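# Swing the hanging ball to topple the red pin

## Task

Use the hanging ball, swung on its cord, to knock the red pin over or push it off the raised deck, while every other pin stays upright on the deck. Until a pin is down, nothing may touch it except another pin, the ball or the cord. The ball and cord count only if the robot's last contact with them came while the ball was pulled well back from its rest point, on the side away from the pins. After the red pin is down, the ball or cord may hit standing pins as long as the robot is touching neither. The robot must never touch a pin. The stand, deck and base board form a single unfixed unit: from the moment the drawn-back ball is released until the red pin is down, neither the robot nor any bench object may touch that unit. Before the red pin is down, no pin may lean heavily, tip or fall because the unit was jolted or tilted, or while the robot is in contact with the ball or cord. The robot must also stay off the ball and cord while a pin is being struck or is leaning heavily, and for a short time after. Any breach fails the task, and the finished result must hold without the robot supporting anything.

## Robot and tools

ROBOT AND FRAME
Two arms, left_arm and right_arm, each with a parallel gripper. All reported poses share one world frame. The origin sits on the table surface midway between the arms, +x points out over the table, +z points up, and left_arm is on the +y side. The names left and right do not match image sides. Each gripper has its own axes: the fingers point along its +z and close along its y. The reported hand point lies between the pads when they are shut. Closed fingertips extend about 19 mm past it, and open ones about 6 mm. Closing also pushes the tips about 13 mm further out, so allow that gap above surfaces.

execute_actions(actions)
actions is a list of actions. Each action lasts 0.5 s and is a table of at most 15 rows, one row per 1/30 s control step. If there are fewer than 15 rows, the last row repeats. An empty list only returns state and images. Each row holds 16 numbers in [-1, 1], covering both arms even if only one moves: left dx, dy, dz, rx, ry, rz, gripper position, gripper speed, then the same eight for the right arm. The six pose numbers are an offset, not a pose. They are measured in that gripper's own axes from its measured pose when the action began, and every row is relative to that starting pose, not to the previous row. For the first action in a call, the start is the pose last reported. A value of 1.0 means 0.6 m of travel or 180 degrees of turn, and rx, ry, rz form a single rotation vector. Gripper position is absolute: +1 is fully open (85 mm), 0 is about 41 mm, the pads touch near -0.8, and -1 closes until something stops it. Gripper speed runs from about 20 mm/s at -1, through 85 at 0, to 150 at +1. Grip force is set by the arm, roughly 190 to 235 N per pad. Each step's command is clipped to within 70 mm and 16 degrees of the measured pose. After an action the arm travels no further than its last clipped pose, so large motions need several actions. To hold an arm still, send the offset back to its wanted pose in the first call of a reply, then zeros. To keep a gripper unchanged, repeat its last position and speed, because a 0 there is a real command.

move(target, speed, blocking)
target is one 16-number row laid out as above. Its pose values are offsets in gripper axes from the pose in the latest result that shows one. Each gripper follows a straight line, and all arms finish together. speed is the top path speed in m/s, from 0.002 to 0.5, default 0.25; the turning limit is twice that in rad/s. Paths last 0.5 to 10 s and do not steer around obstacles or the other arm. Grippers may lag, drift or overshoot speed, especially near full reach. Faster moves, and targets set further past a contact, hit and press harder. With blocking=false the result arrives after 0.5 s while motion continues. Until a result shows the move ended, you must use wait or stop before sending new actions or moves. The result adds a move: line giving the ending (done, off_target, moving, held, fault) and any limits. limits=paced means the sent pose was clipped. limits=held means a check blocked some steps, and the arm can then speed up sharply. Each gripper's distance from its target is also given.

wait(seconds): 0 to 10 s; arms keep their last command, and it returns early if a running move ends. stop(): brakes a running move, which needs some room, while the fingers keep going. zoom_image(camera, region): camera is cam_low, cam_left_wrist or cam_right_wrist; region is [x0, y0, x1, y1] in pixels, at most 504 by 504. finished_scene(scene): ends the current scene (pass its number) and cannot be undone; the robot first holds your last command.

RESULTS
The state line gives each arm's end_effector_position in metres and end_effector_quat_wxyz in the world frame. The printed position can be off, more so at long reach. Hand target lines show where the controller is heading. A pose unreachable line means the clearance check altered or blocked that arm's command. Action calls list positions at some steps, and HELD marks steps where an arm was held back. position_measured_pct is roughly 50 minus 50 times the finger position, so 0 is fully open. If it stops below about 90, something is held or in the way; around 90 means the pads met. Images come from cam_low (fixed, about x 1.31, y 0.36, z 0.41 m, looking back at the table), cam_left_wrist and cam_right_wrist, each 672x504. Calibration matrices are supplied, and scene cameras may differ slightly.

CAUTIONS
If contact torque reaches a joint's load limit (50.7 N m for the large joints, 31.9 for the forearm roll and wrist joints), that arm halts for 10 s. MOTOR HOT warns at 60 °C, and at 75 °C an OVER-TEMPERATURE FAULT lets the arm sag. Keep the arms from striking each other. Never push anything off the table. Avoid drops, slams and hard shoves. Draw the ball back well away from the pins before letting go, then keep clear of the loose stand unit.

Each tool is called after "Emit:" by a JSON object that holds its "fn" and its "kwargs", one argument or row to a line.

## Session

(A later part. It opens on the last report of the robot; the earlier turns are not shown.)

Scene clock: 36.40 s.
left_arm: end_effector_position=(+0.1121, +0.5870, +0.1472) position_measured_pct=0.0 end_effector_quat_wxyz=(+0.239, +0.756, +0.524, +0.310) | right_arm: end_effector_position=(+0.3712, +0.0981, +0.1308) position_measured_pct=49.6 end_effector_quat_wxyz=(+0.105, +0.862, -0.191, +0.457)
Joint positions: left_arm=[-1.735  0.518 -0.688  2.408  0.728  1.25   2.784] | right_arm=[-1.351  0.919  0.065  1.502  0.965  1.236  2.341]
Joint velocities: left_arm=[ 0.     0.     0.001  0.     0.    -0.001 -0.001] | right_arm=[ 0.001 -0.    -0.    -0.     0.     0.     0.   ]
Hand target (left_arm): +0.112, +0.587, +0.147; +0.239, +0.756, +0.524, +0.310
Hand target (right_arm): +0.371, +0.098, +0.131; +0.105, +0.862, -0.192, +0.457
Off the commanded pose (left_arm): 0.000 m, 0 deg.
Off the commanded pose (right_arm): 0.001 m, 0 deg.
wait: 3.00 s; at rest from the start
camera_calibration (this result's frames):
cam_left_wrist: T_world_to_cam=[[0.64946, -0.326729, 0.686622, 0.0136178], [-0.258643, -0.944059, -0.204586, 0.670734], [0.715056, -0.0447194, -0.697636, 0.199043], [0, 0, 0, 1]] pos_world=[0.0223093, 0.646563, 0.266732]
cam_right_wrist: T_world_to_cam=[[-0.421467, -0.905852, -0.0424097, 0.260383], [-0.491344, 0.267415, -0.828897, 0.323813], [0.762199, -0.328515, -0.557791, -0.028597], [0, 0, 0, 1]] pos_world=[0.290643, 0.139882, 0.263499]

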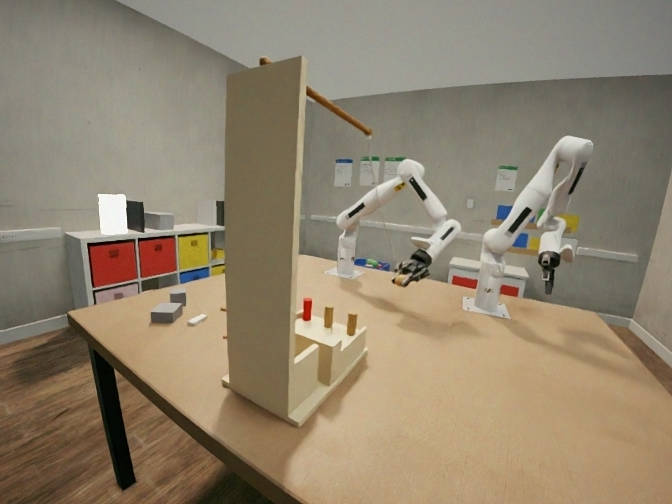

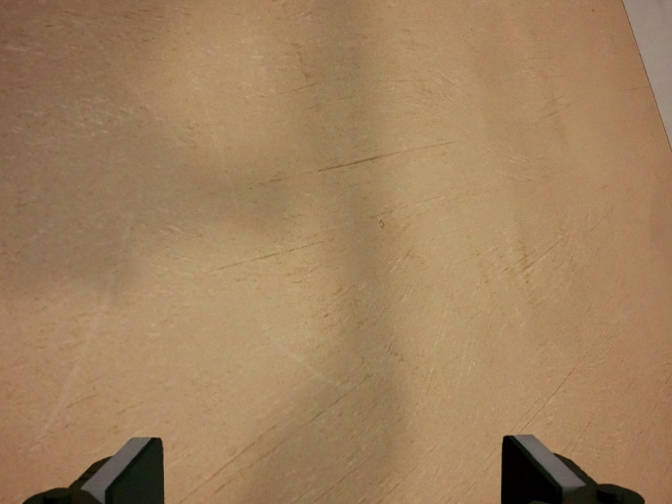

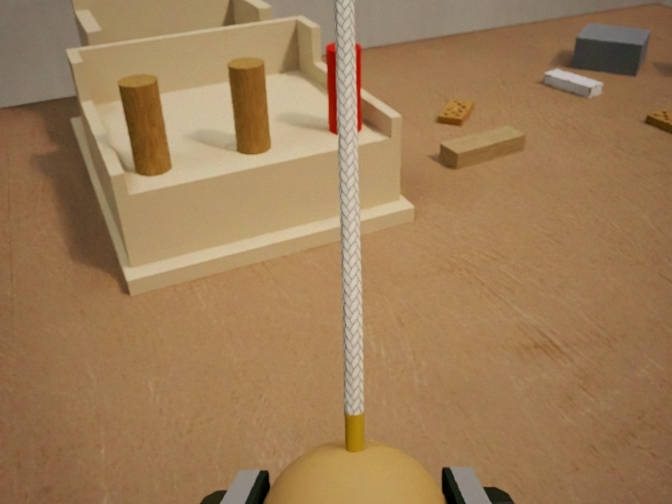

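Emit:
{"fn": "execute_actions", "kwargs": {
  "actions": [
    [[0,0,0,0,0,0,1,0,0,0,0,0,0,0,1,1],[0,0,0,0,0,0,1,0,0,0,0,0,0,0,1,1],[0,0,0,0,0,0,1,0,0,0,0,0,0,0,1,1],[0,0,0,0,0,0,1,0,0,0,0,0,0,0,1,1],[0,0,0,0,0,0,1,0,0,0,0,0,0,0,1,1],[0,0,0,0,0,0,1,0,0,0,0,0,0,0,1,1],[0,0,0,0,0,0,1,0,0,0,0,0,0,0,1,1],[0,0,0,0,0,0,1,0,0,0,-0.003,0,0,0,1,1],[0,0,0,0,0,0,1,0,0,0,-0.01,0,0,0,1,1],[0,0,0,0,0,0,1,0,0,0,-0.02,0,0,0,1,1],[0,0,0,0,0,0,1,0,0,0,-0.033,0,0,0,1,1],[0,0,0,0,0,0,1,0,0,0,-0.046,0,0,0,1,1],[0,0,0,0,0,0,1,0,0,0,-0.058,0,0,0,1,1],[0,0,0,0,0,0,1,0,0,0,-0.068,0,0,0,1,1],[0,0,0,0,0,0,1,0,0,0,-0.075,0,0,0,1,1]]
  ]
}}

Emit:
{"fn": "wait", "kwargs": {
  "seconds": 0.6
}}

Scene clock: 41.07 s.
left_arm: end_effector_position=(+0.1121, +0.5870, +0.1472) position_measured_pct=0.0 end_effector_quat_wxyz=(+0.239, +0.756, +0.524, +0.310) | right_arm: end_effector_position=(+0.3520, +0.1075, +0.1451) position_measured_pct=0.4 end_effector_quat_wxyz=(+0.104, +0.863, -0.191, +0.457)
Joint positions: left_arm=[-1.735  0.518 -0.688  2.408  0.728  1.25   2.784] | right_arm=[-1.383  0.9    0.055  1.482  0.94   1.284  2.356]
Joint velocities: left_arm=[ 0.001 -0.    -0.001  0.     0.    -0.001 -0.   ] | right_arm=[-0.206 -0.116 -0.078 -0.156 -0.172  0.334  0.107]
Hand target (left_arm): +0.112, +0.587, +0.147; +0.239, +0.756, +0.524, +0.310
Hand target (right_arm): +0.338, +0.114, +0.155; +0.104, +0.863, -0.191, +0.456
Off the commanded pose (left_arm): 0.000 m, 0 deg.
Off the commanded pose (right_arm): 0.019 m, 0 deg.
Step readings (end_effector_position):
0: left_arm (+0.1121, +0.5870, +0.1472) | right_arm (+0.3712, +0.0981, +0.1308)
1: left_arm (+0.1121, +0.5870, +0.1472) | right_arm (+0.3712, +0.0981, +0.1308)
2: left_arm (+0.1121, +0.5870, +0.1472) | right_arm (+0.3712, +0.0981, +0.1308)
4: left_arm (+0.1121, +0.5870, +0.1472) | right_arm (+0.3712, +0.0981, +0.1308)
8: left_arm (+0.1121, +0.5870, +0.1472) | right_arm (+0.3711, +0.0982, +0.1309)
15: end_effector_position above
camera_calibration (this result's frames):
cam_left_wrist: T_world_to_cam=[[0.649461, -0.326729, 0.686621, 0.0136183], [-0.258643, -0.94406, -0.204586, 0.670734], [0.715055, -0.0447188, -0.697636, 0.199043], [0, 0, 0, 1]] pos_world=[0.0223089, 0.646563, 0.266732]
cam_right_wrist: T_world_to_cam=[[-0.420236, -0.906388, -0.0431631, 0.261173], [-0.491644, 0.267409, -0.828721, 0.323776], [0.762685, -0.327037, -0.557995, -0.00327254], [0, 0, 0, 1]] pos_world=[0.271433, 0.149073, 0.277767]

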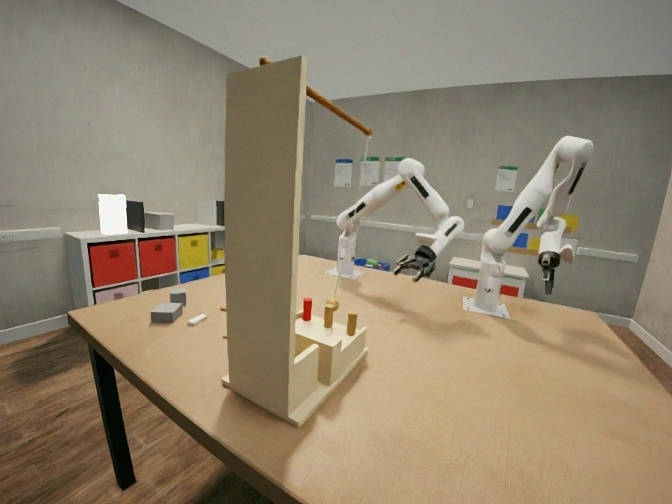

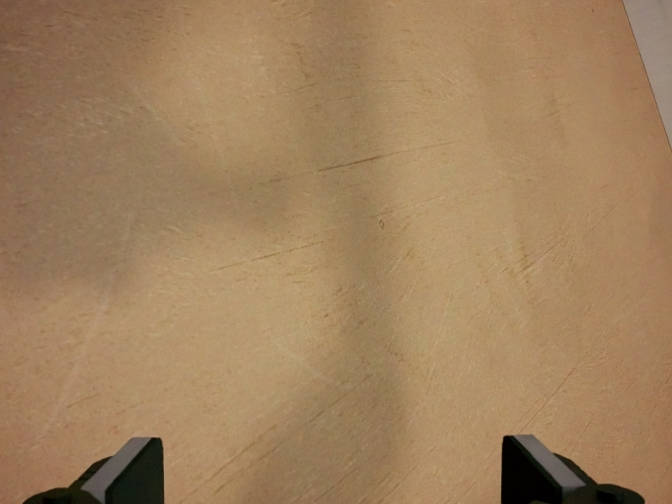

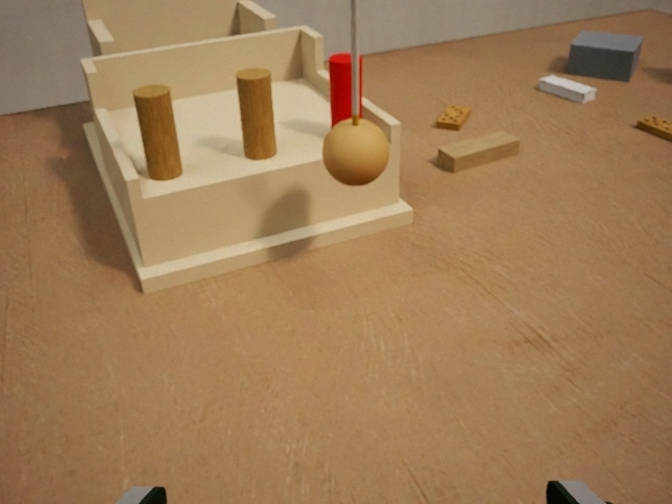

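Scene clock: 41.67 s.
left_arm: end_effector_position=(+0.1121, +0.5870, +0.1472) position_measured_pct=0.0 end_effector_quat_wxyz=(+0.239, +0.756, +0.524, +0.310) | right_arm: end_effector_position=(+0.3378, +0.1138, +0.1554) position_measured_pct=0.0 end_effector_quat_wxyz=(+0.104, +0.863, -0.191, +0.456)
Joint positions: left_arm=[-1.735  0.518 -0.688  2.408  0.728  1.25   2.784] | right_arm=[-1.405  0.887  0.047  1.464  0.921  1.321  2.368]
Joint velocities: left_arm=[ 0.     0.    -0.    -0.     0.001  0.001  0.   ] | right_arm=[-0.     0.001 -0.001 -0.    -0.     0.     0.   ]
Hand target (left_arm): +0.112, +0.587, +0.147; +0.239, +0.756, +0.524, +0.310
Hand target (right_arm): +0.338, +0.114, +0.155; +0.104, +0.863, -0.191, +0.456
Off the commanded pose (left_arm): 0.000 m, 0 deg.
Off the commanded pose (right_arm): 0.001 m, 0 deg.
wait: 0.60 s; at rest by 0.37 s
camera_calibration (this result's frames):
cam_left_wrist: T_world_to_cam=[[0.649461, -0.326729, 0.686621, 0.0136184], [-0.258643, -0.944059, -0.204586, 0.670734], [0.715055, -0.044719, -0.697636, 0.199044], [0, 0, 0, 1]] pos_world=[0.022309, 0.646563, 0.266732]
cam_right_wrist: T_world_to_cam=[[-0.420627, -0.906236, -0.0425378, 0.261367], [-0.49244, 0.267442, -0.828238, 0.323855], [0.761955, -0.327432, -0.55876, 0.0157855], [0, 0, 0, 1]] pos_world=[0.257389, 0.155416, 0.288167]

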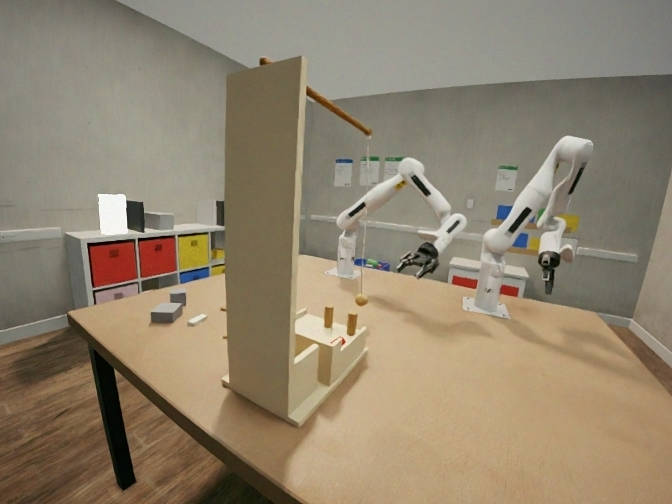

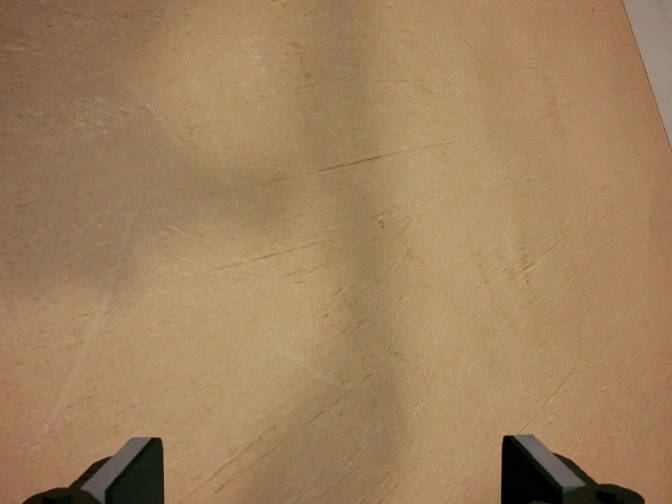

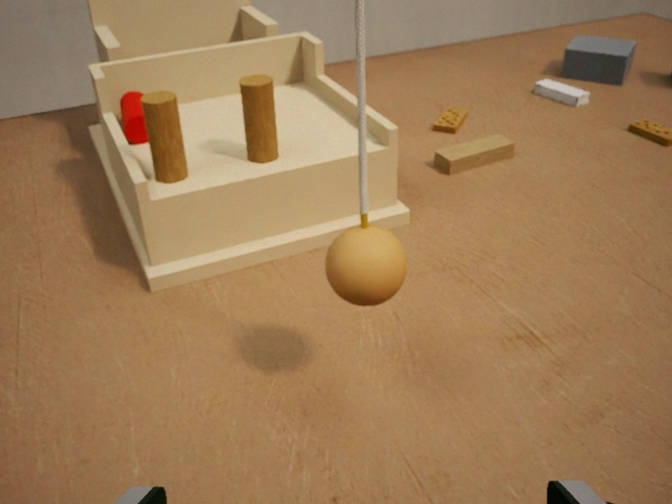

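The red pin is down and rolled behind the others, which are still standing. I'll let it settle.

Emit:
{"fn": "wait", "kwargs": {
  "seconds": 4
}}

Scene clock: 45.87 s.
left_arm: end_effector_position=(+0.1121, +0.5870, +0.1472) position_measured_pct=0.0 end_effector_quat_wxyz=(+0.239, +0.756, +0.524, +0.310) | right_arm: end_effector_position=(+0.3378, +0.1138, +0.1554) position_measured_pct=0.0 end_effector_quat_wxyz=(+0.104, +0.863, -0.191, +0.456)
Joint positions: left_arm=[-1.735  0.518 -0.688  2.408  0.728  1.25   2.784] | right_arm=[-1.405  0.887  0.047  1.464  0.921  1.321  2.368]
Joint velocities: left_arm=[ 0.    -0.     0.    -0.     0.001 -0.     0.   ] | right_arm=[-0.001  0.    -0.001 -0.001  0.    -0.    -0.   ]
Hand target (left_arm): +0.112, +0.587, +0.147; +0.239, +0.756, +0.524, +0.310
Hand target (right_arm): +0.338, +0.114, +0.155; +0.104, +0.863, -0.191, +0.456
Off the commanded pose (left_arm): 0.000 m, 0 deg.
Off the commanded pose (right_arm): 0.001 m, 0 deg.
wait: 4.00 s; at rest from the start
camera_calibration (this result's frames):
cam_left_wrist: T_world_to_cam=[[0.649461, -0.32673, 0.686621, 0.0136187], [-0.258643, -0.944059, -0.204586, 0.670734], [0.715055, -0.044719, -0.697636, 0.199044], [0, 0, 0, 1]] pos_world=[0.0223089, 0.646563, 0.266732]
cam_right_wrist: T_world_to_cam=[[-0.420589, -0.906253, -0.0425524, 0.261365], [-0.492446, 0.267432, -0.828237, 0.323852], [0.761972, -0.327392, -0.55876, 0.015806], [0, 0, 0, 1]] pos_world=[0.257363, 0.155429, 0.28818]

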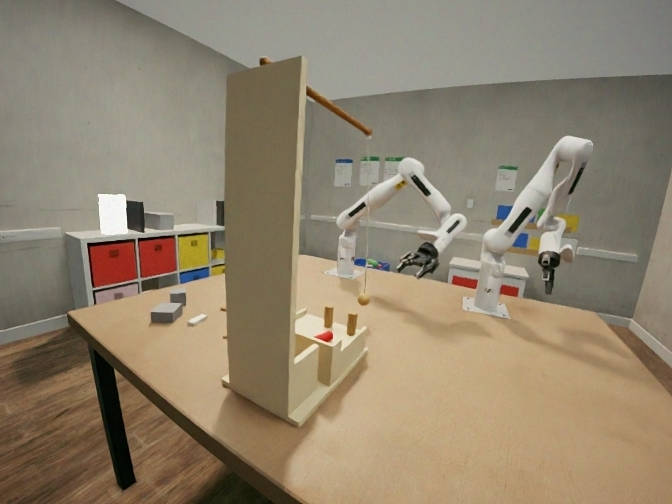

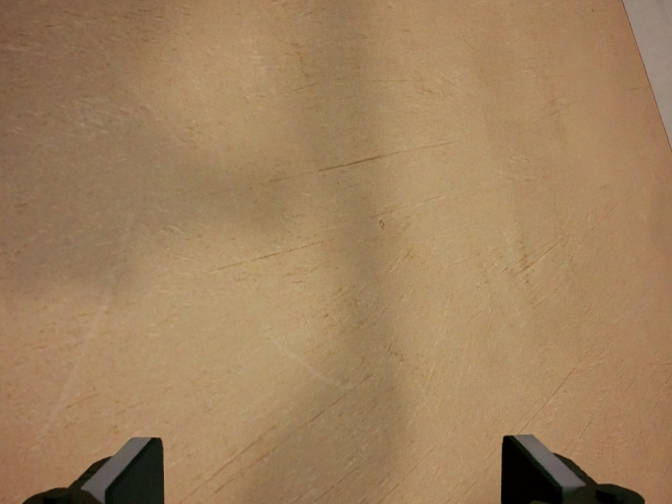

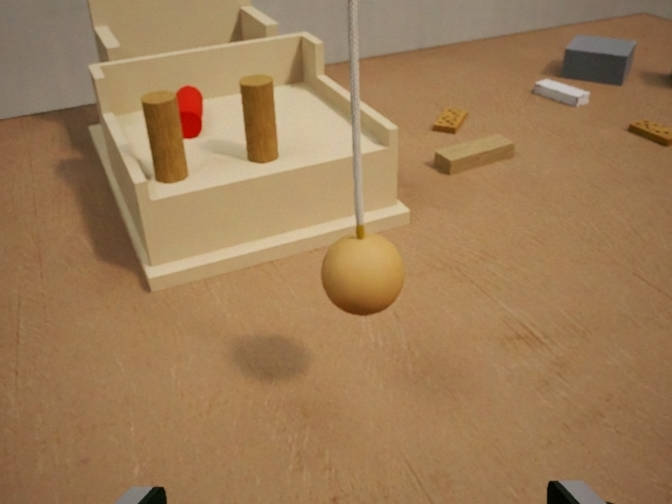

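Emit:
{"fn": "wait", "kwargs": {
  "seconds": 1.0
}}

Scene clock: 47.17 s.
left_arm: end_effector_position=(+0.1121, +0.5870, +0.1472) position_measured_pct=0.0 end_effector_quat_wxyz=(+0.239, +0.756, +0.524, +0.310) | right_arm: end_effector_position=(+0.3378, +0.1138, +0.1554) position_measured_pct=0.0 end_effector_quat_wxyz=(+0.104, +0.863, -0.191, +0.456)
Joint positions: left_arm=[-1.735  0.518 -0.688  2.408  0.728  1.25   2.784] | right_arm=[-1.405  0.887  0.047  1.464  0.921  1.321  2.368]
Joint velocities: left_arm=[ 0.    -0.     0.001 -0.     0.001  0.002  0.001] | right_arm=[ 0.001 -0.001  0.     0.001 -0.     0.    -0.   ]
Hand target (left_arm): +0.112, +0.587, +0.147; +0.239, +0.756, +0.524, +0.310
Hand target (right_arm): +0.338, +0.114, +0.155; +0.104, +0.863, -0.191, +0.456
Off the commanded pose (left_arm): 0.000 m, 0 deg.
Off the commanded pose (right_arm): 0.001 m, 0 deg.
wait: 1.00 s; at rest from the start
camera_calibration (this result's frames):
cam_left_wrist: T_world_to_cam=[[0.649461, -0.326729, 0.686621, 0.0136184], [-0.258643, -0.944059, -0.204586, 0.670734], [0.715055, -0.044719, -0.697636, 0.199044], [0, 0, 0, 1]] pos_world=[0.0223089, 0.646563, 0.266732]
cam_right_wrist: T_world_to_cam=[[-0.420589, -0.906253, -0.0425524, 0.261365], [-0.492446, 0.267432, -0.828237, 0.323853], [0.761972, -0.327392, -0.55876, 0.015806], [0, 0, 0, 1]] pos_world=[0.257363, 0.155429, 0.28818]

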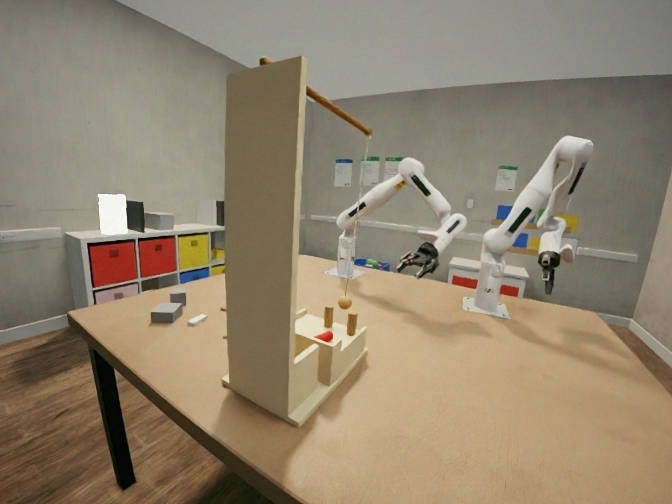

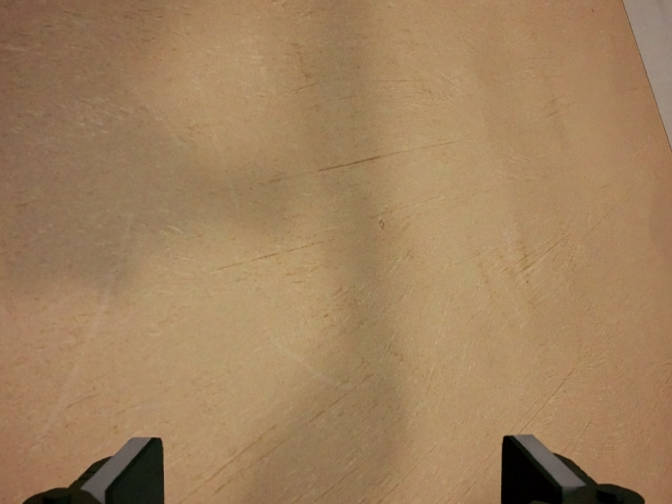

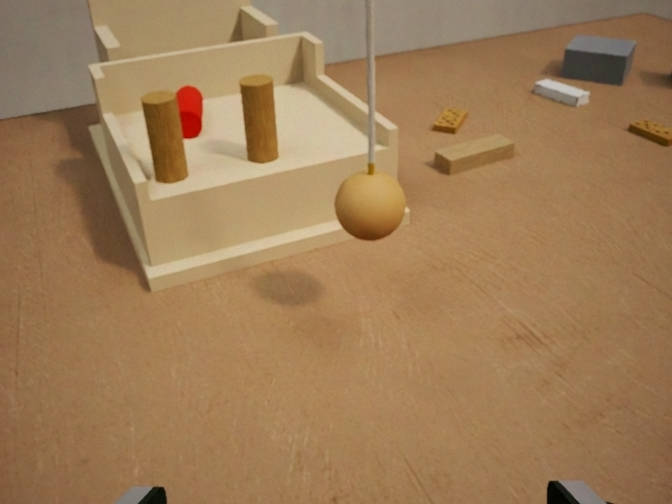

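The red pin is lying still on the deck, both other pins are standing, and the ball is swinging clear of them.

Emit:
{"fn": "finished_scene", "kwargs": {
  "scene": 2
}}

The scene is finished: the task was done.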